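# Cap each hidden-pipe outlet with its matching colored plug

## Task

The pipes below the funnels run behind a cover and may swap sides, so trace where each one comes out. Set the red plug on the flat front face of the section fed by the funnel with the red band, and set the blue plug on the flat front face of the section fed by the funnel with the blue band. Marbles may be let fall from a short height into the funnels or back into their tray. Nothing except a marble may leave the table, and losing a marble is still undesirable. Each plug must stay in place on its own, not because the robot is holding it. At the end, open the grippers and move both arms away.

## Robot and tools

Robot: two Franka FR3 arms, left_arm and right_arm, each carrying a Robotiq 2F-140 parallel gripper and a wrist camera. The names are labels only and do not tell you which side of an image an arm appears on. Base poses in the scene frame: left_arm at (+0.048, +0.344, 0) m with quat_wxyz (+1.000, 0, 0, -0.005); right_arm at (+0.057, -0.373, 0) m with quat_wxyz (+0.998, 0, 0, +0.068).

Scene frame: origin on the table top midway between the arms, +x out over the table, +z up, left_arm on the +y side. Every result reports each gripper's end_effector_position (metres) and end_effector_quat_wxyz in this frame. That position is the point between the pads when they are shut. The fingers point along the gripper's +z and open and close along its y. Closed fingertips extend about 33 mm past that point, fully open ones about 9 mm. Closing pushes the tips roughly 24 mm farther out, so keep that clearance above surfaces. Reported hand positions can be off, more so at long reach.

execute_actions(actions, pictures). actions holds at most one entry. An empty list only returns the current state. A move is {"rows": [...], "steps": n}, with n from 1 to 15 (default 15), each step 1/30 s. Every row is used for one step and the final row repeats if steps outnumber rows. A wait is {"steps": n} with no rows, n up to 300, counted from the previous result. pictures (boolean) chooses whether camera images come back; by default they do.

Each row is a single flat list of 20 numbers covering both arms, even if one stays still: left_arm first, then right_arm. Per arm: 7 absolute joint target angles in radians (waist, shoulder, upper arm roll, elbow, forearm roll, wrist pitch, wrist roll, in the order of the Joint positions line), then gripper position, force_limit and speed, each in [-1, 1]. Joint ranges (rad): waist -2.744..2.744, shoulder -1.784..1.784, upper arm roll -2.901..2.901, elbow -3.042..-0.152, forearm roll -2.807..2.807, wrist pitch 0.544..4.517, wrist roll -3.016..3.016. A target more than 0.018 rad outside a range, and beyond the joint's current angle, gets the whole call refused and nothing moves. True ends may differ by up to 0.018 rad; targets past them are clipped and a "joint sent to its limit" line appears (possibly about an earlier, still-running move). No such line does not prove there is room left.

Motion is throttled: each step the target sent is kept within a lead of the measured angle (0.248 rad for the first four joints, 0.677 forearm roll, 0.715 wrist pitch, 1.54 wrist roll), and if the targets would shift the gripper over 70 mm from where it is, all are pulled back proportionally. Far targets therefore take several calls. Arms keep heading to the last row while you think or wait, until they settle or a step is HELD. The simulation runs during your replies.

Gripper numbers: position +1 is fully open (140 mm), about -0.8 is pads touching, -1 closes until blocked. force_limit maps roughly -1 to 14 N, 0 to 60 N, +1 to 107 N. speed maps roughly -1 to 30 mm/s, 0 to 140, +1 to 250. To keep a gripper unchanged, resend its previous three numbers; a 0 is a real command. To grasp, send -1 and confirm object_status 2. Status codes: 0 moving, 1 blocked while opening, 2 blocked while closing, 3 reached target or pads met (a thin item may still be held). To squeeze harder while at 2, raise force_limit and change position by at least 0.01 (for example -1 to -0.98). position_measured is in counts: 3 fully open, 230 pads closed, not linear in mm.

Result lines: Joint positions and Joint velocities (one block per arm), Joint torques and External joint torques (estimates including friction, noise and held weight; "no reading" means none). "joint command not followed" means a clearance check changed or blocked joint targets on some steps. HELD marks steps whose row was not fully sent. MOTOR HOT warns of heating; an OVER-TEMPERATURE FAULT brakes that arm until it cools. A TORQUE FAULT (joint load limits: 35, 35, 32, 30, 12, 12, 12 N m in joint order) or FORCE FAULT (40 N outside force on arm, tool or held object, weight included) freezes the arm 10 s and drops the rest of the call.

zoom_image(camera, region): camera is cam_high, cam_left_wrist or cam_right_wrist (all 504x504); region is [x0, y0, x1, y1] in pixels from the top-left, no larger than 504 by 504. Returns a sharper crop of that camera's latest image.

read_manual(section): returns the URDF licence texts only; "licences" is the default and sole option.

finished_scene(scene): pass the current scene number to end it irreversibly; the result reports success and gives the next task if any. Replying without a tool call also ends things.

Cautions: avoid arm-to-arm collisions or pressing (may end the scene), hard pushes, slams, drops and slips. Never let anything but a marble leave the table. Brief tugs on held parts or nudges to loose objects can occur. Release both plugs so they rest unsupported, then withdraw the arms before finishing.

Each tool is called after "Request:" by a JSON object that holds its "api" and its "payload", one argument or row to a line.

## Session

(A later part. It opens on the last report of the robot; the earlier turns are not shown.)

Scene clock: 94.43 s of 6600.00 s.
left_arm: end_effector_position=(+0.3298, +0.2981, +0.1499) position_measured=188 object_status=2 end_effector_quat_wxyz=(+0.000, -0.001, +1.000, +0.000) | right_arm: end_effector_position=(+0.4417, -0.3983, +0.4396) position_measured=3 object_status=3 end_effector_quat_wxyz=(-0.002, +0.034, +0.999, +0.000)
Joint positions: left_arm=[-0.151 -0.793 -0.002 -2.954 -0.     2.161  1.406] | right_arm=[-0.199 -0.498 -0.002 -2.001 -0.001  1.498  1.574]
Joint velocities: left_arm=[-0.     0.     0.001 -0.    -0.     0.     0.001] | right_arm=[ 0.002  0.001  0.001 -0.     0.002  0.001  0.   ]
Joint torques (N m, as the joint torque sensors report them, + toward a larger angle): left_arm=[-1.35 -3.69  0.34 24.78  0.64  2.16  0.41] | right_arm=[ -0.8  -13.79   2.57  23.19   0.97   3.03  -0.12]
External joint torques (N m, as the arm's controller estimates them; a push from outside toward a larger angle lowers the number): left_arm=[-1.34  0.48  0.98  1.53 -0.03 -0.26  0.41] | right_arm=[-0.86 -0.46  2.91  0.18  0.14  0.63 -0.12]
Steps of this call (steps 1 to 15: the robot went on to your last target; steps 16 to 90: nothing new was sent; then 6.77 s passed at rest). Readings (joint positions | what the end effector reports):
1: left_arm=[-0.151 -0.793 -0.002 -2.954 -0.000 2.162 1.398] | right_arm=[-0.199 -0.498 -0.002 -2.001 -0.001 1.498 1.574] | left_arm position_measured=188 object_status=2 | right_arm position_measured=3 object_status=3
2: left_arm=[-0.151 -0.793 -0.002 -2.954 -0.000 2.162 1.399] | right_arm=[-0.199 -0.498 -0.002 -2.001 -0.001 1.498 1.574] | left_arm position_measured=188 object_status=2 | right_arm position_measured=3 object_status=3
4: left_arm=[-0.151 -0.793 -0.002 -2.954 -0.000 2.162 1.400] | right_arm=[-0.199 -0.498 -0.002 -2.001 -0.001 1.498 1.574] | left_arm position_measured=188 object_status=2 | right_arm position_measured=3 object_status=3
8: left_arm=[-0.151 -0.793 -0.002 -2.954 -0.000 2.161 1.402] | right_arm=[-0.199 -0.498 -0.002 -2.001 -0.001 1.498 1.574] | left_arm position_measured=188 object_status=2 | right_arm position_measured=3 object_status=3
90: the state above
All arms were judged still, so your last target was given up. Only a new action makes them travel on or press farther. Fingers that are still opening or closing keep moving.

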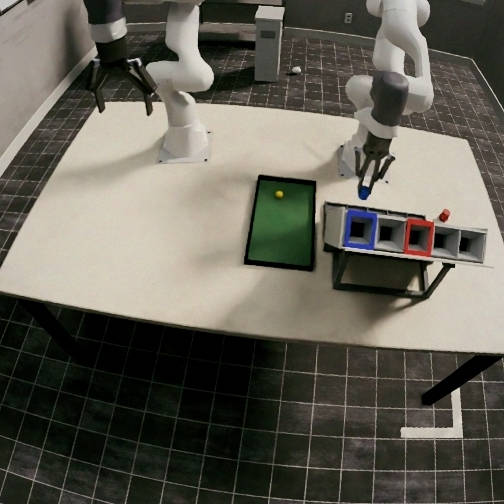

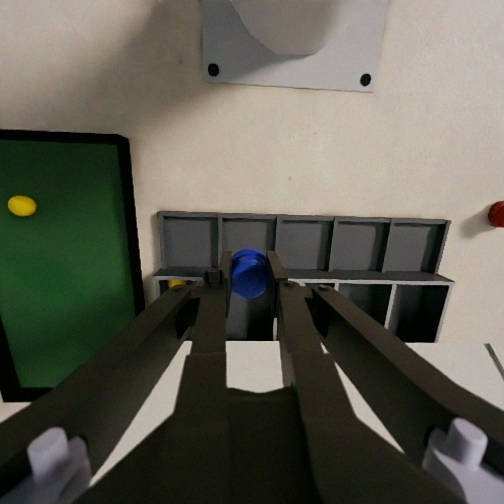

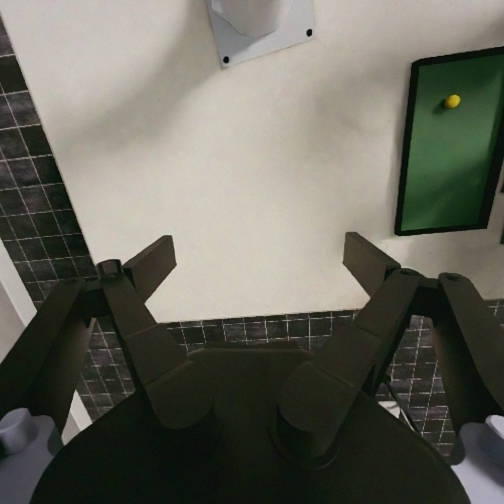

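Request:
{"api": "execute_actions", "payload": {
  "actions": [
    {"rows":[[-0.153,-0.76,0,-2.965,0,2.24,1.41,-1,-0.6,-0.3,-0.2,-0.5,0,-2.0,0,1.5,1.57,1,0,0],[-0.153,-0.73,0,-2.972,0,2.29,1.41,-1,-0.6,-0.3,-0.2,-0.5,0,-2.0,0,1.5,1.57,1,0,0],[-0.153,-0.70,0,-2.98,0,2.33,1.41,-1,-0.6,-0.3,-0.2,-0.5,0,-2.0,0,1.5,1.57,1,0,0],[-0.153,-0.67,0,-2.988,0,2.37,1.41,-1,-0.6,-0.3,-0.2,-0.5,0,-2.0,0,1.5,1.57,1,0,0],[-0.153,-0.64,0,-2.995,0,2.40,1.41,-1,-0.6,-0.3,-0.2,-0.5,0,-2.0,0,1.5,1.57,1,0,0],[-0.153,-0.61,0,-3.002,0,2.44,1.41,-1,-0.6,-0.3,-0.2,-0.5,0,-2.0,0,1.5,1.57,1,0,0],[-0.153,-0.58,0,-3.009,0,2.47,1.41,-1,-0.6,-0.3,-0.2,-0.5,0,-2.0,0,1.5,1.57,1,0,0],[-0.153,-0.555,0,-3.015,0,2.495,1.41,-1,-0.6,-0.3,-0.2,-0.5,0,-2.0,0,1.5,1.57,1,0,0],[-0.153,-0.53,0,-3.02,0,2.51,1.41,-1,-0.6,-0.3,-0.2,-0.5,0,-2.0,0,1.5,1.57,1,0,0],[-0.153,-0.51,0,-3.024,0,2.52,1.41,-1,-0.6,-0.3,-0.2,-0.5,0,-2.0,0,1.5,1.57,1,0,0],[-0.153,-0.49,0,-3.027,0,2.525,1.41,-1,-0.6,-0.3,-0.2,-0.5,0,-2.0,0,1.5,1.57,1,0,0]],"steps":15}
  ],
  "pictures": false
}}

Request:
{"api": "execute_actions", "payload": {
  "actions": [
    {"steps":15}
  ]
}}

Scene clock: 102.10 s of 6600.00 s.
left_arm: end_effector_position=(+0.3246, +0.2989, +0.0600) position_measured=188 object_status=2 end_effector_quat_wxyz=(-0.026, -0.001, +1.000, +0.005) | right_arm: end_effector_position=(+0.4417, -0.3983, +0.4396) position_measured=3 object_status=3 end_effector_quat_wxyz=(-0.002, +0.034, +0.999, +0.000)
Joint positions: left_arm=[-0.151 -0.496 -0.001 -3.028 -0.     2.478  1.406] | right_arm=[-0.199 -0.498 -0.002 -2.001 -0.001  1.498  1.574]
Joint velocities: left_arm=[-0.     0.09  -0.001 -0.009 -0.     0.253  0.001] | right_arm=[-0.001  0.001 -0.001 -0.001  0.001  0.    -0.   ]
Joint torques (N m, as the joint torque sensors report them, + toward a larger angle): left_arm=[-1.03 -9.98  0.85 22.9   0.51  3.05  0.3 ] | right_arm=[ -0.99 -14.24   1.75  22.34   0.98   2.94  -0.02]
External joint torques (N m, as the arm's controller estimates them; a push from outside toward a larger angle lowers the number): left_arm=[-1.02  1.69  1.27  2.16  0.05  0.5   0.3 ] | right_arm=[-1.02 -1.    2.12 -0.62  0.16  0.54 -0.02]
Steps of this call (steps 1 to 90: nothing new was sent; then 4.17 s passed at rest; steps 91 to 105: all 15 steps of this action). Readings (joint positions | what the end effector reports):
91: left_arm=[-0.151 -0.788 -0.002 -2.955 -0.000 2.174 1.406] | right_arm=[-0.199 -0.498 -0.002 -2.001 -0.001 1.498 1.574] | left_arm position_measured=188 object_status=2 | right_arm position_measured=3 object_status=3
92: left_arm=[-0.151 -0.774 -0.002 -2.958 -0.000 2.195 1.406] | right_arm=[-0.199 -0.498 -0.002 -2.001 -0.001 1.498 1.574] | left_arm position_measured=188 object_status=2 | right_arm position_measured=3 object_status=3
94: left_arm=[-0.151 -0.729 -0.002 -2.968 -0.000 2.246 1.406] | right_arm=[-0.199 -0.498 -0.002 -2.001 -0.001 1.498 1.574] | left_arm position_measured=188 object_status=2 | right_arm position_measured=3 object_status=3
98: left_arm=[-0.151 -0.615 -0.001 -2.998 -0.000 2.360 1.406] | right_arm=[-0.199 -0.498 -0.002 -2.001 -0.001 1.498 1.574] | left_arm position_measured=188 object_status=2 | right_arm position_measured=3 object_status=3
105: the state above

Scene clock: 102.60 s of 6600.00 s.
left_arm: end_effector_position=(+0.3368, +0.2969, +0.0620) position_measured=188 object_status=2 end_effector_quat_wxyz=(-0.008, -0.001, +1.000, +0.002) | right_arm: end_effector_position=(+0.4417, -0.3983, +0.4396) position_measured=3 object_status=3 end_effector_quat_wxyz=(-0.002, +0.034, +0.999, +0.000)
Joint positions: left_arm=[-0.151 -0.492 -0.001 -3.028 -0.     2.52   1.406] | right_arm=[-0.199 -0.498 -0.002 -2.001 -0.001  1.498  1.574]
Joint velocities: left_arm=[ 0.     0.001  0.     0.    -0.001  0.013 -0.   ] | right_arm=[-0.    -0.    -0.001  0.001 -0.001  0.    -0.002]
Joint torques (N m, as the joint torque sensors report them, + toward a larger angle): left_arm=[-1.25 -8.79  0.53 21.65  0.49  2.74  0.37] | right_arm=[  0.19 -13.81   2.73  22.46   1.1    3.01  -0.09]
External joint torques (N m, as the arm's controller estimates them; a push from outside toward a larger angle lowers the number): left_arm=[-1.25  0.95  0.96  2.5   0.03  0.38  0.37] | right_arm=[ 0.27 -0.31  3.26 -0.66  0.29  0.6  -0.09]
Steps of this call (steps 1 to 15: the robot went on to your last target). Readings (joint positions | what the end effector reports):
1: left_arm=[-0.151 -0.494 -0.001 -3.028 -0.000 2.486 1.406] | right_arm=[-0.199 -0.498 -0.002 -2.001 -0.001 1.498 1.574] | left_arm position_measured=188 object_status=2 | right_arm position_measured=3 object_status=3
2: left_arm=[-0.151 -0.493 -0.001 -3.028 -0.000 2.492 1.406] | right_arm=[-0.199 -0.498 -0.002 -2.001 -0.001 1.498 1.574] | left_arm position_measured=188 object_status=2 | right_arm position_measured=3 object_status=3
4: left_arm=[-0.151 -0.493 -0.001 -3.028 -0.000 2.502 1.406] | right_arm=[-0.199 -0.498 -0.002 -2.001 -0.001 1.498 1.574] | left_arm position_measured=188 object_status=2 | right_arm position_measured=3 object_status=3
8: left_arm=[-0.151 -0.493 -0.001 -3.028 -0.000 2.513 1.406] | right_arm=[-0.199 -0.498 -0.002 -2.001 -0.001 1.498 1.574] | left_arm position_measured=188 object_status=2 | right_arm position_measured=3 object_status=3
15: the state above

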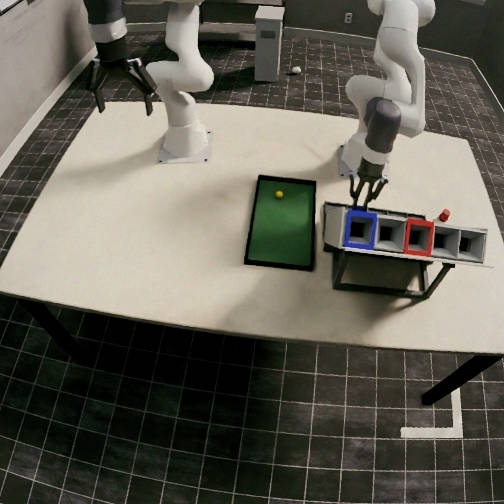

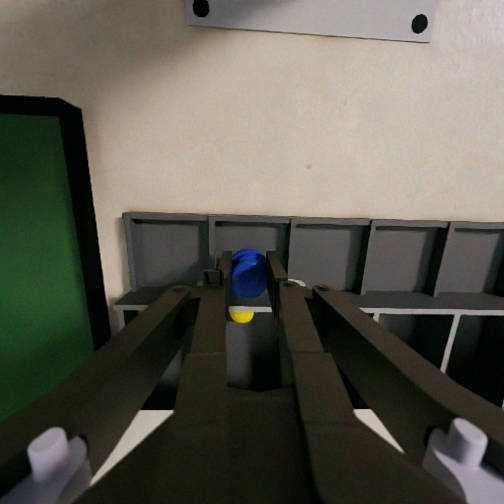

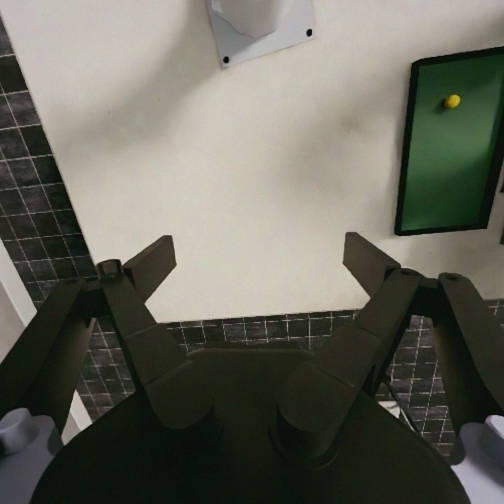

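Request:
{"api": "execute_actions", "payload": {
  "actions": [
    {"rows":[[-0.153,-0.478,0,-3.027,0,2.535,1.41,-1,-0.6,-0.3,-0.2,-0.5,0,-2.0,0,1.5,1.57,1,0,0],[-0.153,-0.465,0,-3.027,0,2.54,1.41,-1,-0.6,-0.3,-0.2,-0.5,0,-2.0,0,1.5,1.57,1,0,0]],"steps":15}
  ],
  "pictures": false
}}

Request:
{"api": "execute_actions", "payload": {
  "actions": [
    {"rows":[[-0.153,-0.465,0,-3.027,0,2.54,1.41,-0.35,-0.6,-0.5,-0.2,-0.5,0,-2.0,0,1.5,1.57,1,0,0]],"steps":15}
  ]
}}

Scene clock: 106.40 s of 6600.00 s.
left_arm: end_effector_position=(+0.3356, +0.2971, +0.0563) position_measured=188 object_status=2 end_effector_quat_wxyz=(-0.012, -0.001, +1.000, +0.002) | right_arm: end_effector_position=(+0.4417, -0.3983, +0.4396) position_measured=3 object_status=3 end_effector_quat_wxyz=(-0.002, +0.034, +0.999, +0.000)
Joint positions: left_arm=[-0.151 -0.467 -0.001 -3.027 -0.     2.536  1.406] | right_arm=[-0.199 -0.498 -0.002 -2.001 -0.001  1.498  1.574]
Joint velocities: left_arm=[-0.     0.    -0.    -0.001 -0.     0.005  0.001] | right_arm=[-0.     0.001 -0.     0.    -0.001 -0.    -0.002]
Joint torques (N m, as the joint torque sensors report them, + toward a larger angle): left_arm=[-1.6  -8.06  0.17 20.78  0.39  2.89  0.31] | right_arm=[  0.08 -14.35   1.91  22.41   1.2    3.02  -0.02]
External joint torques (N m, as the arm's controller estimates them; a push from outside toward a larger angle lowers the number): left_arm=[-1.59  2.22  0.59  1.95 -0.06  0.54  0.3 ] | right_arm=[ 0.07 -0.99  2.31 -0.64  0.38  0.61 -0.02]
Steps of this call (steps 1 to 15: the robot went on to your last target; steps 16 to 90: nothing new was sent; then 0.30 s passed at rest; steps 91 to 105: all 15 steps of this action). Readings (joint positions | what the end effector reports):
91: left_arm=[-0.151 -0.490 -0.001 -3.028 -0.000 2.524 1.406] | right_arm=[-0.199 -0.498 -0.002 -2.001 -0.001 1.498 1.574] | left_arm position_measured=188 object_status=2 | right_arm position_measured=3 object_status=3
92: left_arm=[-0.151 -0.484 -0.001 -3.027 -0.000 2.527 1.406] | right_arm=[-0.199 -0.498 -0.002 -2.001 -0.001 1.498 1.574] | left_arm position_measured=188 object_status=2 | right_arm position_measured=3 object_status=3
94: left_arm=[-0.151 -0.474 -0.001 -3.027 -0.000 2.530 1.406] | right_arm=[-0.199 -0.498 -0.002 -2.001 -0.001 1.498 1.574] | left_arm position_measured=188 object_status=2 | right_arm position_measured=3 object_status=3
98: left_arm=[-0.151 -0.468 -0.001 -3.027 -0.000 2.534 1.406] | right_arm=[-0.199 -0.498 -0.002 -2.001 -0.001 1.498 1.574] | left_arm position_measured=188 object_status=2 | right_arm position_measured=3 object_status=3
105: the state above

Scene clock: 106.90 s of 6600.00 s.
left_arm: end_effector_position=(+0.3359, +0.2970, +0.0564) position_measured=173 object_status=3 end_effector_quat_wxyz=(-0.011, -0.001, +1.000, +0.002) | right_arm: end_effector_position=(+0.4417, -0.3983, +0.4396) position_measured=3 object_status=3 end_effector_quat_wxyz=(-0.002, +0.034, +0.999, +0.000)
Joint positions: left_arm=[-0.151 -0.467 -0.001 -3.027 -0.     2.537  1.406] | right_arm=[-0.199 -0.498 -0.002 -2.001 -0.001  1.498  1.574]
Joint velocities: left_arm=[-0.     0.001  0.001 -0.001 -0.001 -0.001 -0.001] | right_arm=[-0.    -0.    -0.     0.001 -0.001  0.001 -0.001]
Joint torques (N m, as the joint torque sensors report them, + toward a larger angle): left_arm=[-1.29 -7.7   0.18 20.87  0.44  2.69  0.36] | right_arm=[ -0.93 -13.81   1.75  22.62   0.97   3.06   0.02]
External joint torques (N m, as the arm's controller estimates them; a push from outside toward a larger angle lowers the number): left_arm=[-1.27  2.58  0.6   2.02 -0.01  0.34  0.36] | right_arm=[-0.95 -0.26  2.13 -0.56  0.15  0.64  0.02]
Steps of this call (steps 1 to 15: all 15 steps of this action). Readings (joint positions | what the end effector reports):
1: left_arm=[-0.151 -0.467 -0.001 -3.027 -0.000 2.536 1.406] | right_arm=[-0.199 -0.498 -0.002 -2.001 -0.001 1.498 1.574] | left_arm position_measured=188 object_status=0 | right_arm position_measured=3 object_status=3
2: left_arm=[-0.151 -0.467 -0.001 -3.027 -0.000 2.536 1.406] | right_arm=[-0.199 -0.498 -0.002 -2.001 -0.001 1.498 1.574] | left_arm position_measured=188 object_status=0 | right_arm position_measured=3 object_status=3
4: left_arm=[-0.151 -0.467 -0.001 -3.027 -0.000 2.537 1.406] | right_arm=[-0.199 -0.498 -0.002 -2.001 -0.001 1.498 1.574] | left_arm position_measured=175 object_status=0 | right_arm position_measured=3 object_status=3
8: left_arm=[-0.151 -0.467 -0.001 -3.027 -0.000 2.537 1.406] | right_arm=[-0.199 -0.498 -0.002 -2.001 -0.001 1.498 1.574] | left_arm position_measured=173 object_status=0 | right_arm position_measured=3 object_status=3
15: the state above

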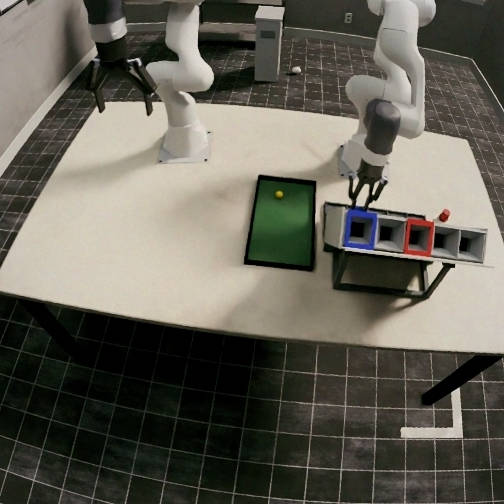

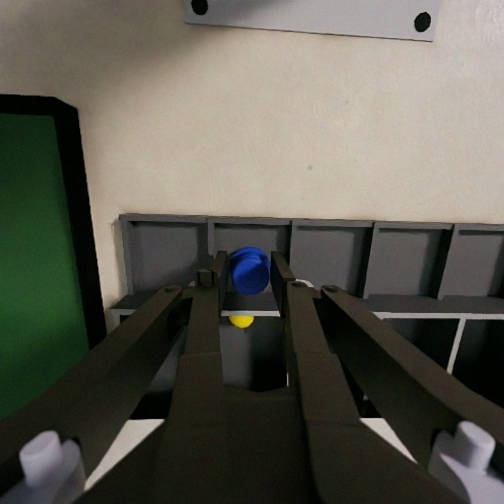

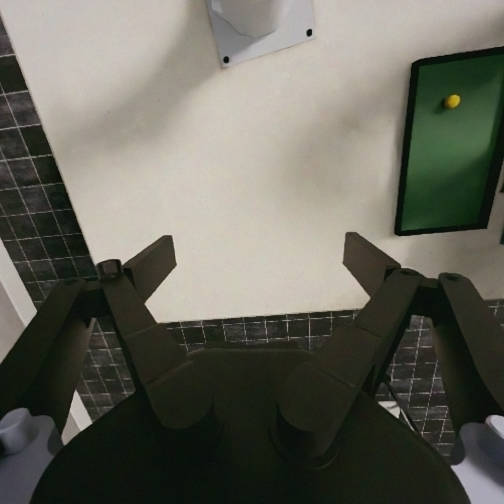

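Ramp up slowly with q6 leading.

Request:
{"api": "execute_actions", "payload": {
  "actions": [
    {"rows":[[-0.153,-0.48,0,-3.027,0,2.48,1.41,-0.35,-0.6,-0.5,-0.2,-0.5,0,-2.0,0,1.5,1.57,1,0,0],[-0.153,-0.50,0,-3.025,0,2.44,1.41,-0.35,-0.6,-0.5,-0.2,-0.5,0,-2.0,0,1.5,1.57,1,0,0],[-0.153,-0.525,0,-3.02,0,2.41,1.41,-0.35,-0.6,-0.5,-0.2,-0.5,0,-2.0,0,1.5,1.57,1,0,0],[-0.153,-0.55,0,-3.016,0,2.38,1.41,-0.35,-0.6,-0.5,-0.2,-0.5,0,-2.0,0,1.5,1.57,1,0,0],[-0.153,-0.575,0,-3.01,0,2.35,1.41,-0.35,-0.6,-0.5,-0.2,-0.5,0,-2.0,0,1.5,1.57,1,0,0],[-0.153,-0.60,0,-3.004,0,2.32,1.41,-0.35,-0.6,-0.5,-0.2,-0.5,0,-2.0,0,1.5,1.57,1,0,0],[-0.153,-0.625,0,-2.998,0,2.29,1.41,-0.35,-0.6,-0.5,-0.2,-0.5,0,-2.0,0,1.5,1.57,1,0,0],[-0.153,-0.65,0,-2.992,0,2.26,1.41,-0.35,-0.6,-0.5,-0.2,-0.5,0,-2.0,0,1.5,1.57,1,0,0],[-0.153,-0.675,0,-2.986,0,2.23,1.41,-0.35,-0.6,-0.5,-0.2,-0.5,0,-2.0,0,1.5,1.57,1,0,0],[-0.153,-0.70,0,-2.98,0,2.20,1.41,-0.35,-0.6,-0.5,-0.2,-0.5,0,-2.0,0,1.5,1.57,1,0,0],[-0.153,-0.725,0,-2.973,0,2.17,1.41,-0.35,-0.6,-0.5,-0.2,-0.5,0,-2.0,0,1.5,1.57,1,0,0],[-0.153,-0.75,0,-2.966,0,2.15,1.41,-0.35,-0.6,-0.5,-0.2,-0.5,0,-2.0,0,1.5,1.57,1,0,0],[-0.153,-0.775,0,-2.96,0,2.15,1.41,-0.35,-0.6,-0.5,-0.2,-0.5,0,-2.0,0,1.5,1.57,1,0,0],[-0.153,-0.796,0,-2.95,0,2.15,1.41,-0.35,-0.6,-0.5,-0.2,-0.5,0,-2.0,0,1.5,1.57,1,0,0]],"steps":15}
  ],
  "pictures": false
}}

Request:
{"api": "execute_actions", "payload": {
  "actions": [
    {"rows":[[-0.1,-0.796,0,-2.94,0,2.15,1.45,-0.35,-0.6,-0.5,-0.2,-0.5,0,-2.0,0,1.5,1.57,1,0,0],[0,-0.796,0,-2.94,0,2.15,1.5,-0.35,-0.6,-0.5,-0.2,-0.5,0,-2.0,0,1.5,1.57,1,0,0],[0.904,-0.796,0,-2.94,0,2.15,1.57,-0.2,-0.6,-0.5,-0.2,-0.5,0,-2.0,0,1.5,1.57,1,0,0]],"steps":15}
  ],
  "pictures": false
}}

Request:
{"api": "execute_actions", "payload": {
  "actions": [
    {"steps":15}
  ],
  "pictures": false
}}

Request:
{"api": "execute_actions", "payload": {
  "actions": [
    {"rows":[[0.904,-0.72,0,-2.89,0,2.2,1.57,-0.2,-0.6,-0.5,-0.2,-0.5,0,-2.0,0,1.5,1.57,1,0,0],[0.904,-0.64,0,-2.84,0,2.24,1.57,-0.2,-0.6,-0.5,-0.2,-0.5,0,-2.0,0,1.5,1.57,1,0,0],[0.904,-0.56,0,-2.79,0,2.27,1.57,-0.2,-0.6,-0.5,-0.2,-0.5,0,-2.0,0,1.5,1.57,1,0,0],[0.904,-0.47,0,-2.73,0,2.29,1.57,-0.2,-0.6,-0.5,-0.2,-0.5,0,-2.0,0,1.5,1.57,1,0,0],[0.904,-0.385,0,-2.68,0,2.295,1.57,-0.2,-0.6,-0.5,-0.2,-0.5,0,-2.0,0,1.5,1.57,1,0,0]],"steps":15}
  ],
  "pictures": false
}}

Request:
{"api": "execute_actions", "payload": {
  "actions": [
    {"steps":10}
  ]
}}

Scene clock: 123.30 s of 6600.00 s.
left_arm: end_effector_position=(+0.3395, +0.2965, +0.1436) position_measured=173 object_status=3 end_effector_quat_wxyz=(+0.011, -0.001, +1.000, -0.001) | right_arm: end_effector_position=(+0.4417, -0.3983, +0.4396) position_measured=3 object_status=3 end_effector_quat_wxyz=(-0.002, +0.034, +0.999, +0.000)
Joint positions: left_arm=[-0.151 -0.763 -0.001 -2.96  -0.     2.219  1.406] | right_arm=[-0.199 -0.498 -0.002 -2.001 -0.001  1.498  1.574]
Joint velocities: left_arm=[-0.    -0.498  0.001  0.206 -0.001 -0.371 -0.001] | right_arm=[-0.001 -0.001 -0.     0.    -0.     0.001 -0.001]
Joint torques (N m, as the joint torque sensors report them, + toward a larger angle): left_arm=[-1.87  0.23  0.55 20.66  0.68  1.38  0.34] | right_arm=[ -0.47 -13.91   2.6   22.81   0.96   3.03  -0.02]
External joint torques (N m, as the arm's controller estimates them; a push from outside toward a larger angle lowers the number): left_arm=[-1.84 -1.29  1.25  1.99 -0.01 -0.42  0.34] | right_arm=[-0.48 -0.35  3.   -0.32  0.14  0.62 -0.02]
Steps of this call (steps 1 to 15: the robot went on to your last target; steps 16 to 90: nothing new was sent; then 12.90 s passed at rest; steps 91 to 105: all 15 steps of this action). Readings (joint positions | what the end effector reports):
91: left_arm=[-0.151 -0.470 -0.001 -3.027 -0.000 2.529 1.406] | right_arm=[-0.199 -0.498 -0.002 -2.001 -0.001 1.498 1.574] | left_arm position_measured=173 object_status=3 | right_arm position_measured=3 object_status=3
92: left_arm=[-0.151 -0.476 -0.001 -3.027 -0.000 2.513 1.406] | right_arm=[-0.199 -0.498 -0.002 -2.001 -0.001 1.498 1.574] | left_arm position_measured=173 object_status=3 | right_arm position_measured=3 object_status=3
94: left_arm=[-0.151 -0.505 -0.001 -3.025 -0.000 2.474 1.406] | right_arm=[-0.199 -0.498 -0.002 -2.001 -0.001 1.498 1.574] | left_arm position_measured=173 object_status=3 | right_arm position_measured=3 object_status=3
98: left_arm=[-0.151 -0.596 -0.001 -3.006 -0.000 2.379 1.406] | right_arm=[-0.199 -0.498 -0.002 -2.001 -0.001 1.498 1.574] | left_arm position_measured=173 object_status=3 | right_arm position_measured=3 object_status=3
105: the state above

Scene clock: 123.80 s of 6600.00 s.
left_arm: end_effector_position=(+0.2475, +0.5575, +0.1569) position_measured=154 object_status=3 end_effector_quat_wxyz=(+0.007, -0.419, +0.908, +0.001) | right_arm: end_effector_position=(+0.4417, -0.3983, +0.4396) position_measured=3 object_status=3 end_effector_quat_wxyz=(-0.002, +0.034, +0.999, +0.000)
Joint positions: left_arm=[ 0.828 -0.794  0.004 -2.939 -0.001  2.159  1.528] | right_arm=[-0.199 -0.498 -0.002 -2.001 -0.001  1.498  1.574]
Joint velocities: left_arm=[ 1.066 -0.002  0.039 -0.001 -0.    -0.034  0.127] | right_arm=[-0.    -0.001 -0.    -0.001  0.001  0.     0.001]
Joint torques (N m, as the joint torque sensors report them, + toward a larger angle): left_arm=[-7.88 -4.56 -5.76 24.35  0.73  1.95  0.33] | right_arm=[ -0.66 -14.07   1.78  22.41   0.98   3.09   0.08]
External joint torques (N m, as the arm's controller estimates them; a push from outside toward a larger angle lowers the number): left_arm=[ 0.59 -0.45  0.08  1.12  0.21 -0.45  0.34] | right_arm=[-0.65 -0.47  2.21 -0.76  0.16  0.68  0.08]
Steps of this call (steps 1 to 15: all 15 steps of this action). Readings (joint positions | what the end effector reports):
1: left_arm=[-0.139 -0.776 -0.003 -2.953 -0.000 2.208 1.410] | right_arm=[-0.199 -0.498 -0.002 -2.001 -0.001 1.498 1.574] | left_arm position_measured=173 object_status=3 | right_arm position_measured=3 object_status=3
2: left_arm=[-0.102 -0.784 -0.006 -2.947 -0.000 2.199 1.419] | right_arm=[-0.199 -0.498 -0.002 -2.001 -0.001 1.498 1.574] | left_arm position_measured=173 object_status=3 | right_arm position_measured=3 object_status=3
4: left_arm=[0.039 -0.792 -0.006 -2.940 -0.001 2.186 1.445] | right_arm=[-0.199 -0.498 -0.002 -2.001 -0.001 1.498 1.574] | left_arm position_measured=169 object_status=0 | right_arm position_measured=3 object_status=3
8: left_arm=[0.340 -0.794 -0.001 -2.939 -0.001 2.171 1.486] | right_arm=[-0.199 -0.498 -0.002 -2.001 -0.001 1.498 1.574] | left_arm position_measured=154 object_status=0 | right_arm position_measured=3 object_status=3
15: the state above

Scene clock: 124.30 s of 6600.00 s.
left_arm: end_effector_position=(+0.2301, +0.5700, +0.1563) position_measured=154 object_status=3 end_effector_quat_wxyz=(+0.004, -0.437, +0.899, +0.001) | right_arm: end_effector_position=(+0.4417, -0.3983, +0.4396) position_measured=3 object_status=3 end_effector_quat_wxyz=(-0.002, +0.034, +0.999, +0.000)
Joint positions: left_arm=[ 0.902 -0.794  0.002 -2.939 -0.001  2.153  1.559] | right_arm=[-0.199 -0.498 -0.002 -2.001 -0.001  1.498  1.574]
Joint velocities: left_arm=[ 0.     0.    -0.002 -0.001 -0.    -0.003  0.024] | right_arm=[ 0.001  0.     0.    -0.001 -0.002  0.    -0.001]
Joint torques (N m, as the joint torque sensors report them, + toward a larger angle): left_arm=[ 2.06 -5.01 -2.06 23.96  0.76  2.11  0.21] | right_arm=[ -0.39 -14.29   1.79  22.15   0.97   3.11  -0.09]
External joint torques (N m, as the arm's controller estimates them; a push from outside toward a larger angle lowers the number): left_arm=[ 2.11 -0.75 -1.34  0.6   0.08 -0.33  0.21] | right_arm=[-0.39 -0.88  2.2  -0.93  0.15  0.7  -0.09]
Steps of this call (steps 1 to 15: the robot went on to your last target). Readings (joint positions | what the end effector reports):
1: left_arm=[0.855 -0.794 0.005 -2.939 -0.001 2.158 1.532] | right_arm=[-0.199 -0.498 -0.002 -2.001 -0.001 1.498 1.574] | left_arm position_measured=154 object_status=3 | right_arm position_measured=3 object_status=3
2: left_arm=[0.873 -0.794 0.005 -2.939 -0.001 2.157 1.535] | right_arm=[-0.199 -0.498 -0.002 -2.001 -0.001 1.498 1.574] | left_arm position_measured=154 object_status=3 | right_arm position_measured=3 object_status=3
4: left_arm=[0.890 -0.794 0.004 -2.939 -0.001 2.156 1.541] | right_arm=[-0.199 -0.498 -0.002 -2.001 -0.001 1.498 1.574] | left_arm position_measured=154 object_status=3 | right_arm position_measured=3 object_status=3
8: left_arm=[0.900 -0.794 0.002 -2.939 -0.001 2.154 1.550] | right_arm=[-0.199 -0.498 -0.002 -2.001 -0.001 1.498 1.574] | left_arm position_measured=154 object_status=3 | right_arm position_measured=3 object_status=3
15: the state above

Scene clock: 124.80 s of 6600.00 s.
left_arm: end_effector_position=(+0.2883, +0.6427, +0.1447) position_measured=154 object_status=3 end_effector_quat_wxyz=(-0.005, -0.435, +0.901, -0.003) | right_arm: end_effector_position=(+0.4417, -0.3983, +0.4396) position_measured=3 object_status=3 end_effector_quat_wxyz=(-0.002, +0.034, +0.999, +0.000)
Joint positions: left_arm=[ 0.902 -0.388  0.001 -2.683 -0.001  2.283  1.565] | right_arm=[-0.199 -0.498 -0.002 -2.001 -0.001  1.498  1.574]
Joint velocities: left_arm=[-0.     0.005  0.     0.024  0.     0.058  0.004] | right_arm=[-0.    -0.     0.    -0.001  0.     0.    -0.001]
Joint torques (N m, as the joint torque sensors report them, + toward a larger angle): left_arm=[  1.28 -13.62  -1.16  24.04   0.61   2.81   0.25] | right_arm=[ -0.63 -14.     0.96  22.88   1.07   3.05  -0.08]
External joint torques (N m, as the arm's controller estimates them; a push from outside toward a larger angle lowers the number): left_arm=[ 1.26  2.57 -0.82  2.28  0.    0.5   0.25] | right_arm=[-0.62 -0.53  1.39 -0.21  0.25  0.65 -0.08]
Steps of this call (steps 1 to 15: all 15 steps of this action). Readings (joint positions | what the end effector reports):
1: left_arm=[0.902 -0.779 0.002 -2.928 -0.001 2.159 1.560] | right_arm=[-0.199 -0.498 -0.002 -2.001 -0.001 1.498 1.574] | left_arm position_measured=154 object_status=3 | right_arm position_measured=3 object_status=3
2: left_arm=[0.902 -0.742 0.002 -2.903 -0.001 2.171 1.560] | right_arm=[-0.199 -0.498 -0.002 -2.001 -0.001 1.498 1.574] | left_arm position_measured=154 object_status=3 | right_arm position_measured=3 object_status=3
4: left_arm=[0.902 -0.624 0.002 -2.823 -0.001 2.205 1.561] | right_arm=[-0.199 -0.498 -0.002 -2.001 -0.001 1.498 1.574] | left_arm position_measured=154 object_status=3 | right_arm position_measured=3 object_status=3
8: left_arm=[0.902 -0.424 0.001 -2.706 -0.001 2.256 1.563] | right_arm=[-0.199 -0.498 -0.002 -2.001 -0.001 1.498 1.574] | left_arm position_measured=154 object_status=3 | right_arm position_measured=3 object_status=3
15: the state above

Scene clock: 125.13 s of 6600.00 s.
left_arm: end_effector_position=(+0.2903, +0.6452, +0.1458) position_measured=154 object_status=3 end_effector_quat_wxyz=(-0.001, -0.434, +0.901, -0.001) | right_arm: end_effector_position=(+0.4417, -0.3983, +0.4396) position_measured=3 object_status=3 end_effector_quat_wxyz=(-0.002, +0.034, +0.999, +0.000)
Joint positions: left_arm=[ 0.902 -0.388  0.001 -2.681 -0.001  2.291  1.566] | right_arm=[-0.199 -0.498 -0.002 -2.001 -0.001  1.498  1.574]
Joint velocities: left_arm=[ 0.     0.001  0.     0.    -0.001  0.007  0.   ] | right_arm=[ 0.     0.    -0.    -0.    -0.001  0.     0.001]
Joint torques (N m, as the joint torque sensors report them, + toward a larger angle): left_arm=[  1.55 -14.79  -0.97  24.74   0.71   2.71   0.34] | right_arm=[ -0.41 -14.02   1.68  22.63   1.07   3.03  -0.14]
External joint torques (N m, as the arm's controller estimates them; a push from outside toward a larger angle lowers the number): left_arm=[ 1.58  1.59 -0.58  2.53  0.1   0.29  0.34] | right_arm=[-0.41 -0.79  2.1  -0.34  0.25  0.64 -0.14]
Steps of this call (steps 1 to 10: the robot went on to your last target). Readings (joint positions | what the end effector reports):
1: left_arm=[0.902 -0.388 0.001 -2.682 -0.001 2.285 1.565] | right_arm=[-0.199 -0.498 -0.002 -2.001 -0.001 1.498 1.574] | left_arm position_measured=154 object_status=3 | right_arm position_measured=3 object_status=3
2: left_arm=[0.902 -0.388 0.001 -2.682 -0.001 2.286 1.565] | right_arm=[-0.199 -0.498 -0.002 -2.001 -0.001 1.498 1.574] | left_arm position_measured=154 object_status=3 | right_arm position_measured=3 object_status=3
4: left_arm=[0.902 -0.388 0.001 -2.681 -0.001 2.288 1.565] | right_arm=[-0.199 -0.498 -0.002 -2.001 -0.001 1.498 1.574] | left_arm position_measured=154 object_status=3 | right_arm position_measured=3 object_status=3
8: left_arm=[0.902 -0.388 0.001 -2.681 -0.001 2.291 1.565] | right_arm=[-0.199 -0.498 -0.002 -2.001 -0.001 1.498 1.574] | left_arm position_measured=154 object_status=3 | right_arm position_measured=3 object_status=3
10: the state above

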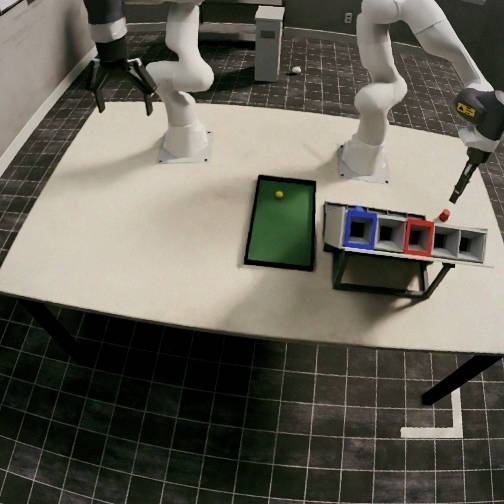

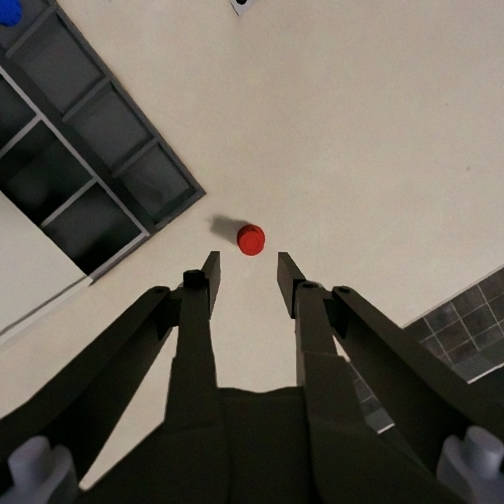

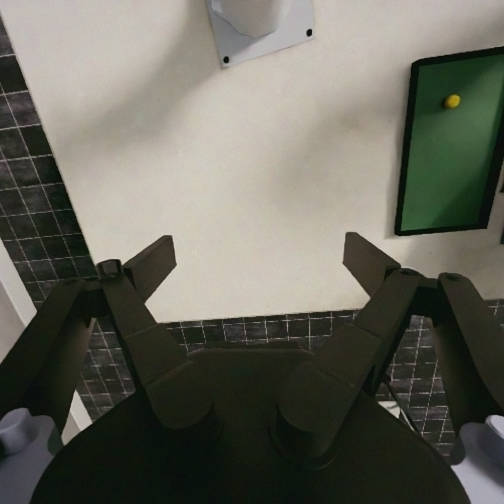

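Request:
{"api": "execute_actions", "payload": {
  "actions": [
    {"rows":[[0.9,-0.375,0,-2.70,0,2.37,1.57,-0.2,-0.6,-0.5,-0.2,-0.5,0,-2.0,0,1.5,1.57,1,0,0],[0.9,-0.36,0,-2.715,0,2.41,1.57,-0.2,-0.6,-0.5,-0.2,-0.5,0,-2.0,0,1.5,1.57,1,0,0],[0.9,-0.345,0,-2.728,0,2.45,1.57,-0.2,-0.6,-0.5,-0.2,-0.5,0,-2.0,0,1.5,1.57,1,0,0],[0.9,-0.325,0,-2.738,0,2.48,1.57,-0.2,-0.6,-0.5,-0.2,-0.5,0,-2.0,0,1.5,1.57,1,0,0],[0.9,-0.305,0,-2.747,0,2.51,1.57,-0.2,-0.6,-0.5,-0.2,-0.5,0,-2.0,0,1.5,1.57,1,0,0],[0.9,-0.285,0,-2.755,0,2.54,1.57,-0.2,-0.6,-0.5,-0.2,-0.5,0,-2.0,0,1.5,1.57,1,0,0],[0.9,-0.265,0,-2.763,0,2.57,1.57,-0.2,-0.6,-0.5,-0.2,-0.5,0,-2.0,0,1.5,1.57,1,0,0],[0.9,-0.245,0,-2.771,0,2.6,1.57,-0.2,-0.6,-0.5,-0.2,-0.5,0,-2.0,0,1.5,1.57,1,0,0],[0.9,-0.225,0,-2.778,0,2.62,1.57,-0.2,-0.6,-0.5,-0.2,-0.5,0,-2.0,0,1.5,1.57,1,0,0],[0.9,-0.205,0,-2.785,0,2.63,1.57,-0.2,-0.6,-0.5,-0.2,-0.5,0,-2.0,0,1.5,1.57,1,0,0],[0.9,-0.185,0,-2.791,0,2.63,1.57,-0.2,-0.6,-0.5,-0.2,-0.5,0,-2.0,0,1.5,1.57,1,0,0],[0.9,-0.168,0,-2.796,0,2.63,1.57,-0.2,-0.6,-0.5,-0.2,-0.5,0,-2.0,0,1.5,1.57,1,0,0]],"steps":15}
  ],
  "pictures": false
}}

Request:
{"api": "execute_actions", "payload": {
  "actions": [
    {"steps":15}
  ]
}}

Scene clock: 136.17 s of 6600.00 s.
left_arm: end_effector_position=(+0.2775, +0.6294, +0.0456) position_measured=154 object_status=3 end_effector_quat_wxyz=(-0.015, -0.434, +0.901, -0.007) | right_arm: end_effector_position=(+0.4417, -0.3983, +0.4396) position_measured=3 object_status=3 end_effector_quat_wxyz=(-0.002, +0.034, +0.999, +0.000)
Joint positions: left_arm=[ 0.902 -0.176  0.001 -2.795 -0.001  2.586  1.566] | right_arm=[-0.199 -0.498 -0.002 -2.001 -0.001  1.498  1.574]
Joint velocities: left_arm=[-0.001  0.153  0.001 -0.067 -0.     0.222  0.002] | right_arm=[-0.001 -0.001  0.    -0.     0.     0.    -0.   ]
Joint torques (N m, as the joint torque sensors report them, + toward a larger angle): left_arm=[ -1.55 -23.24  -1.26  22.5    0.52   3.47   0.33] | right_arm=[ -0.43 -14.38   1.88  21.87   1.03   3.06  -0.07]
External joint torques (N m, as the arm's controller estimates them; a push from outside toward a larger angle lowers the number): left_arm=[-1.63  0.89 -1.17  1.06  0.1   0.5   0.33] | right_arm=[-0.41 -1.    2.31 -1.17  0.21  0.66 -0.07]
Steps of this call (steps 1 to 15: the robot went on to your last target; steps 16 to 90: nothing new was sent; then 7.53 s passed at rest; steps 91 to 105: all 15 steps of this action). Readings (joint positions | what the end effector reports):
91: left_arm=[0.902 -0.386 0.001 -2.685 -0.001 2.305 1.566] | right_arm=[-0.199 -0.498 -0.002 -2.001 -0.001 1.498 1.574] | left_arm position_measured=154 object_status=3 | right_arm position_measured=3 object_status=3
92: left_arm=[0.902 -0.382 0.001 -2.691 -0.001 2.324 1.566] | right_arm=[-0.199 -0.498 -0.002 -2.001 -0.001 1.498 1.574] | left_arm position_measured=154 object_status=3 | right_arm position_measured=3 object_status=3
94: left_arm=[0.902 -0.362 0.001 -2.710 -0.001 2.370 1.566] | right_arm=[-0.199 -0.498 -0.002 -2.001 -0.001 1.498 1.574] | left_arm position_measured=154 object_status=3 | right_arm position_measured=3 object_status=3
98: left_arm=[0.902 -0.289 0.001 -2.750 -0.001 2.473 1.566] | right_arm=[-0.199 -0.498 -0.002 -2.001 -0.001 1.498 1.574] | left_arm position_measured=154 object_status=3 | right_arm position_measured=3 object_status=3
105: the state above

Scene clock: 136.67 s of 6600.00 s.
left_arm: end_effector_position=(+0.2837, +0.6371, +0.0461) position_measured=154 object_status=3 end_effector_quat_wxyz=(-0.001, -0.434, +0.901, -0.001) | right_arm: end_effector_position=(+0.4417, -0.3983, +0.4396) position_measured=3 object_status=3 end_effector_quat_wxyz=(-0.002, +0.034, +0.999, +0.000)
Joint positions: left_arm=[ 0.902 -0.17   0.001 -2.797 -0.001  2.625  1.566] | right_arm=[-0.199 -0.498 -0.002 -2.001 -0.001  1.498  1.574]
Joint velocities: left_arm=[-0.001  0.     0.     0.001  0.001  0.013  0.   ] | right_arm=[-0.001  0.001  0.001 -0.001  0.     0.001  0.001]
Joint torques (N m, as the joint torque sensors report them, + toward a larger angle): left_arm=[ -1.62 -18.5   -0.53  20.05   0.42   2.81   0.31] | right_arm=[ -1.04 -14.05   2.29  22.48   0.99   3.    -0.04]
External joint torques (N m, as the arm's controller estimates them; a push from outside toward a larger angle lowers the number): left_arm=[-1.58  1.27 -0.32  2.1   0.01  0.4   0.31] | right_arm=[-1.02 -0.71  2.74 -0.55  0.18  0.6  -0.04]
Steps of this call (steps 1 to 15: the robot went on to your last target). Readings (joint positions | what the end effector reports):
1: left_arm=[0.902 -0.172 0.001 -2.797 -0.001 2.593 1.566] | right_arm=[-0.199 -0.498 -0.002 -2.001 -0.001 1.498 1.574] | left_arm position_measured=154 object_status=3 | right_arm position_measured=3 object_status=3
2: left_arm=[0.902 -0.170 0.001 -2.797 -0.001 2.599 1.566] | right_arm=[-0.199 -0.498 -0.002 -2.001 -0.001 1.498 1.574] | left_arm position_measured=154 object_status=3 | right_arm position_measured=3 object_status=3
4: left_arm=[0.902 -0.170 0.001 -2.797 -0.001 2.608 1.566] | right_arm=[-0.199 -0.498 -0.002 -2.001 -0.001 1.498 1.574] | left_arm position_measured=154 object_status=3 | right_arm position_measured=3 object_status=3
8: left_arm=[0.902 -0.170 0.001 -2.797 -0.001 2.619 1.566] | right_arm=[-0.199 -0.498 -0.002 -2.001 -0.001 1.498 1.574] | left_arm position_measured=154 object_status=3 | right_arm position_measured=3 object_status=3
15: the state above

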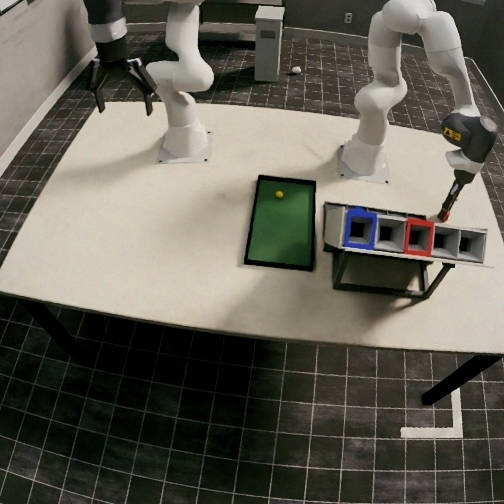

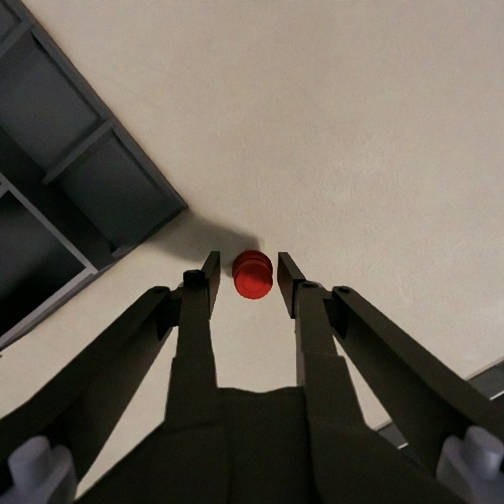

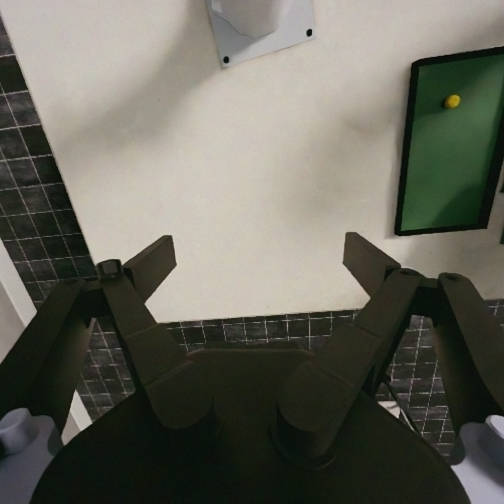

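Request:
{"api": "execute_actions", "payload": {
  "actions": [
    {"rows":[[0.9,-0.168,0,-2.796,0,2.63,1.57,-1,-0.6,-0.3,-0.2,-0.5,0,-2.0,0,1.5,1.57,1,0,0]],"steps":15}
  ],
  "pictures": false
}}

Request:
{"api": "execute_actions", "payload": {
  "actions": [
    {"rows":[[0.9,-0.19,0,-2.796,0,2.57,1.57,-1,-0.6,-0.3,-0.2,-0.5,0,-2.0,0,1.5,1.57,1,0,0],[0.9,-0.23,0,-2.80,0,2.51,1.57,-1,-0.6,-0.3,-0.2,-0.5,0,-2.0,0,1.5,1.57,1,0,0],[0.9,-0.28,0,-2.81,0,2.45,1.57,-1,-0.6,-0.3,-0.2,-0.5,0,-2.0,0,1.5,1.57,1,0,0],[0.9,-0.33,0,-2.82,0,2.40,1.57,-1,-0.6,-0.3,-0.2,-0.5,0,-2.0,0,1.5,1.57,1,0,0],[0.9,-0.38,0,-2.83,0,2.37,1.57,-1,-0.6,-0.3,-0.2,-0.5,0,-2.0,0,1.5,1.57,1,0,0],[0.9,-0.43,0,-2.84,0,2.33,1.57,-1,-0.6,-0.3,-0.2,-0.5,0,-2.0,0,1.5,1.57,1,0,0],[0.9,-0.48,0,-2.85,0,2.29,1.57,-1,-0.6,-0.3,-0.2,-0.5,0,-2.0,0,1.5,1.57,1,0,0],[0.9,-0.53,0,-2.86,0,2.25,1.57,-1,-0.6,-0.3,-0.2,-0.5,0,-2.0,0,1.5,1.57,1,0,0],[0.9,-0.58,0,-2.875,0,2.21,1.57,-1,-0.6,-0.3,-0.2,-0.5,0,-2.0,0,1.5,1.57,1,0,0],[0.9,-0.63,0,-2.89,0,2.18,1.57,-1,-0.6,-0.3,-0.2,-0.5,0,-2.0,0,1.5,1.57,1,0,0],[0.9,-0.68,0,-2.905,0,2.15,1.57,-1,-0.6,-0.3,-0.2,-0.5,0,-2.0,0,1.5,1.57,1,0,0],[0.9,-0.73,0,-2.92,0,2.14,1.57,-1,-0.6,-0.3,-0.2,-0.5,0,-2.0,0,1.5,1.57,1,0,0],[0.9,-0.796,0,-2.935,0,2.14,1.57,-1,-0.6,-0.3,-0.2,-0.5,0,-2.0,0,1.5,1.57,1,0,0]],"steps":15}
  ],
  "pictures": false
}}

Request:
{"api": "execute_actions", "payload": {
  "actions": [
    {"steps":10}
  ],
  "pictures": false
}}

Scene clock: 145.80 s of 6600.00 s.
left_arm: end_effector_position=(+0.2843, +0.6379, +0.0465) position_measured=188 object_status=2 end_effector_quat_wxyz=(+0.001, -0.434, +0.901, +0.000) | right_arm: end_effector_position=(+0.4417, -0.3983, +0.4396) position_measured=3 object_status=3 end_effector_quat_wxyz=(-0.002, +0.034, +0.999, +0.000)
Joint positions: left_arm=[ 0.902 -0.17   0.001 -2.796 -0.001  2.628  1.566] | right_arm=[-0.199 -0.498 -0.002 -2.001 -0.001  1.498  1.574]
Joint velocities: left_arm=[ 0.001 -0.    -0.001 -0.001 -0.001 -0.    -0.001] | right_arm=[ 0.002 -0.    -0.001  0.     0.002 -0.     0.   ]
Joint torques (N m, as the joint torque sensors report them, + toward a larger angle): left_arm=[ -1.8  -18.44  -1.58  20.02   0.46   2.72   0.34] | right_arm=[ -1.18 -14.8    2.15  22.38   0.93   2.91  -0.15]
External joint torques (N m, as the arm's controller estimates them; a push from outside toward a larger angle lowers the number): left_arm=[-1.82  1.32 -1.43  2.12  0.06  0.31  0.34] | right_arm=[-1.19 -1.34  2.58 -0.75  0.11  0.5  -0.15]
Steps of this call (steps 1 to 15: the robot went on to your last target; steps 16 to 90: nothing new was sent; then 5.63 s passed at rest; steps 91 to 105: all 15 steps of this action). Readings (joint positions | what the end effector reports):
91: left_arm=[0.902 -0.170 0.001 -2.797 -0.001 2.627 1.566] | right_arm=[-0.199 -0.498 -0.002 -2.001 -0.001 1.498 1.574] | left_arm position_measured=154 object_status=0 | right_arm position_measured=3 object_status=3
92: left_arm=[0.902 -0.170 0.001 -2.797 -0.001 2.627 1.566] | right_arm=[-0.199 -0.498 -0.002 -2.001 -0.001 1.498 1.574] | left_arm position_measured=159 object_status=0 | right_arm position_measured=3 object_status=3
94: left_arm=[0.902 -0.170 0.001 -2.797 -0.001 2.627 1.566] | right_arm=[-0.199 -0.498 -0.002 -2.001 -0.001 1.498 1.574] | left_arm position_measured=171 object_status=0 | right_arm position_measured=3 object_status=3
98: left_arm=[0.902 -0.170 0.001 -2.796 -0.001 2.628 1.566] | right_arm=[-0.199 -0.498 -0.002 -2.001 -0.001 1.498 1.574] | left_arm position_measured=188 object_status=0 | right_arm position_measured=3 object_status=3
105: the state above

Scene clock: 146.30 s of 6600.00 s.
left_arm: end_effector_position=(+0.2444, +0.5878, +0.1596) position_measured=188 object_status=2 end_effector_quat_wxyz=(+0.024, -0.434, +0.901, +0.011) | right_arm: end_effector_position=(+0.4417, -0.3983, +0.4396) position_measured=3 object_status=3 end_effector_quat_wxyz=(-0.002, +0.034, +0.999, +0.000)
Joint positions: left_arm=[ 0.902 -0.752  0.001 -2.918 -0.001  2.218  1.566] | right_arm=[-0.199 -0.498 -0.002 -2.001 -0.001  1.498  1.574]
Joint velocities: left_arm=[-0.001 -0.717 -0.001 -0.122 -0.    -0.434 -0.   ] | right_arm=[-0.001  0.002  0.     0.    -0.     0.001 -0.001]
Joint torques (N m, as the joint torque sensors report them, + toward a larger angle): left_arm=[-1.26  4.95 -1.79 21.08  0.72  1.63  0.38] | right_arm=[ -0.48 -14.62   2.32  22.6    1.04   3.06   0.01]
External joint torques (N m, as the arm's controller estimates them; a push from outside toward a larger angle lowers the number): left_arm=[-1.1   0.48 -0.91  1.03 -0.09 -0.44  0.38] | right_arm=[-0.46 -1.37  2.76 -0.37  0.22  0.67  0.01]
Steps of this call (steps 1 to 15: all 15 steps of this action). Readings (joint positions | what the end effector reports):
1: left_arm=[0.902 -0.173 0.001 -2.796 -0.001 2.619 1.566] | right_arm=[-0.199 -0.498 -0.002 -2.001 -0.001 1.498 1.574] | left_arm position_measured=188 object_status=2 | right_arm position_measured=3 object_status=3
2: left_arm=[0.902 -0.185 0.001 -2.798 -0.001 2.600 1.566] | right_arm=[-0.199 -0.498 -0.002 -2.001 -0.001 1.498 1.574] | left_arm position_measured=188 object_status=2 | right_arm position_measured=3 object_status=3
4: left_arm=[0.902 -0.243 0.001 -2.810 -0.001 2.543 1.566] | right_arm=[-0.199 -0.498 -0.002 -2.001 -0.001 1.498 1.574] | left_arm position_measured=188 object_status=2 | right_arm position_measured=3 object_status=3
8: left_arm=[0.902 -0.425 0.001 -2.840 -0.001 2.412 1.566] | right_arm=[-0.199 -0.498 -0.002 -2.001 -0.001 1.498 1.574] | left_arm position_measured=188 object_status=2 | right_arm position_measured=3 object_status=3
15: the state above

Scene clock: 146.63 s of 6600.00 s.
left_arm: end_effector_position=(+0.2313, +0.5716, +0.1582) position_measured=188 object_status=2 end_effector_quat_wxyz=(+0.006, -0.434, +0.901, +0.002) | right_arm: end_effector_position=(+0.4417, -0.3983, +0.4396) position_measured=3 object_status=3 end_effector_quat_wxyz=(-0.002, +0.034, +0.999, +0.000)
Joint positions: left_arm=[ 0.902 -0.793  0.001 -2.934 -0.001  2.153  1.566] | right_arm=[-0.199 -0.498 -0.002 -2.001 -0.001  1.498  1.574]
Joint velocities: left_arm=[-0.    -0.003 -0.001 -0.004 -0.    -0.064  0.   ] | right_arm=[ 0.     0.001 -0.     0.001 -0.     0.001  0.   ]
Joint torques (N m, as the joint torque sensors report them, + toward a larger angle): left_arm=[-1.72 -6.67 -2.25 25.33  0.74  2.08  0.4 ] | right_arm=[ -0.15 -13.81   1.45  21.85   0.97   3.12   0.  ]
External joint torques (N m, as the arm's controller estimates them; a push from outside toward a larger angle lowers the number): left_arm=[-1.71 -2.31 -1.55  1.79  0.04 -0.4   0.4 ] | right_arm=[-0.15 -0.34  1.87 -1.27  0.15  0.71  0.  ]
Steps of this call (steps 1 to 10: the robot went on to your last target). Readings (joint positions | what the end effector reports):
1: left_arm=[0.902 -0.770 0.001 -2.921 -0.001 2.205 1.566] | right_arm=[-0.199 -0.498 -0.002 -2.001 -0.001 1.498 1.574] | left_arm position_measured=188 object_status=2 | right_arm position_measured=3 object_status=3
2: left_arm=[0.902 -0.780 0.001 -2.924 -0.001 2.194 1.566] | right_arm=[-0.199 -0.498 -0.002 -2.001 -0.001 1.498 1.574] | left_arm position_measured=188 object_status=2 | right_arm position_measured=3 object_status=3
4: left_arm=[0.902 -0.789 0.001 -2.929 -0.001 2.178 1.566] | right_arm=[-0.199 -0.498 -0.002 -2.001 -0.001 1.498 1.574] | left_arm position_measured=188 object_status=2 | right_arm position_measured=3 object_status=3
8: left_arm=[0.902 -0.793 0.001 -2.933 -0.001 2.158 1.566] | right_arm=[-0.199 -0.498 -0.002 -2.001 -0.001 1.498 1.574] | left_arm position_measured=188 object_status=2 | right_arm position_measured=3 object_status=3
10: the state above


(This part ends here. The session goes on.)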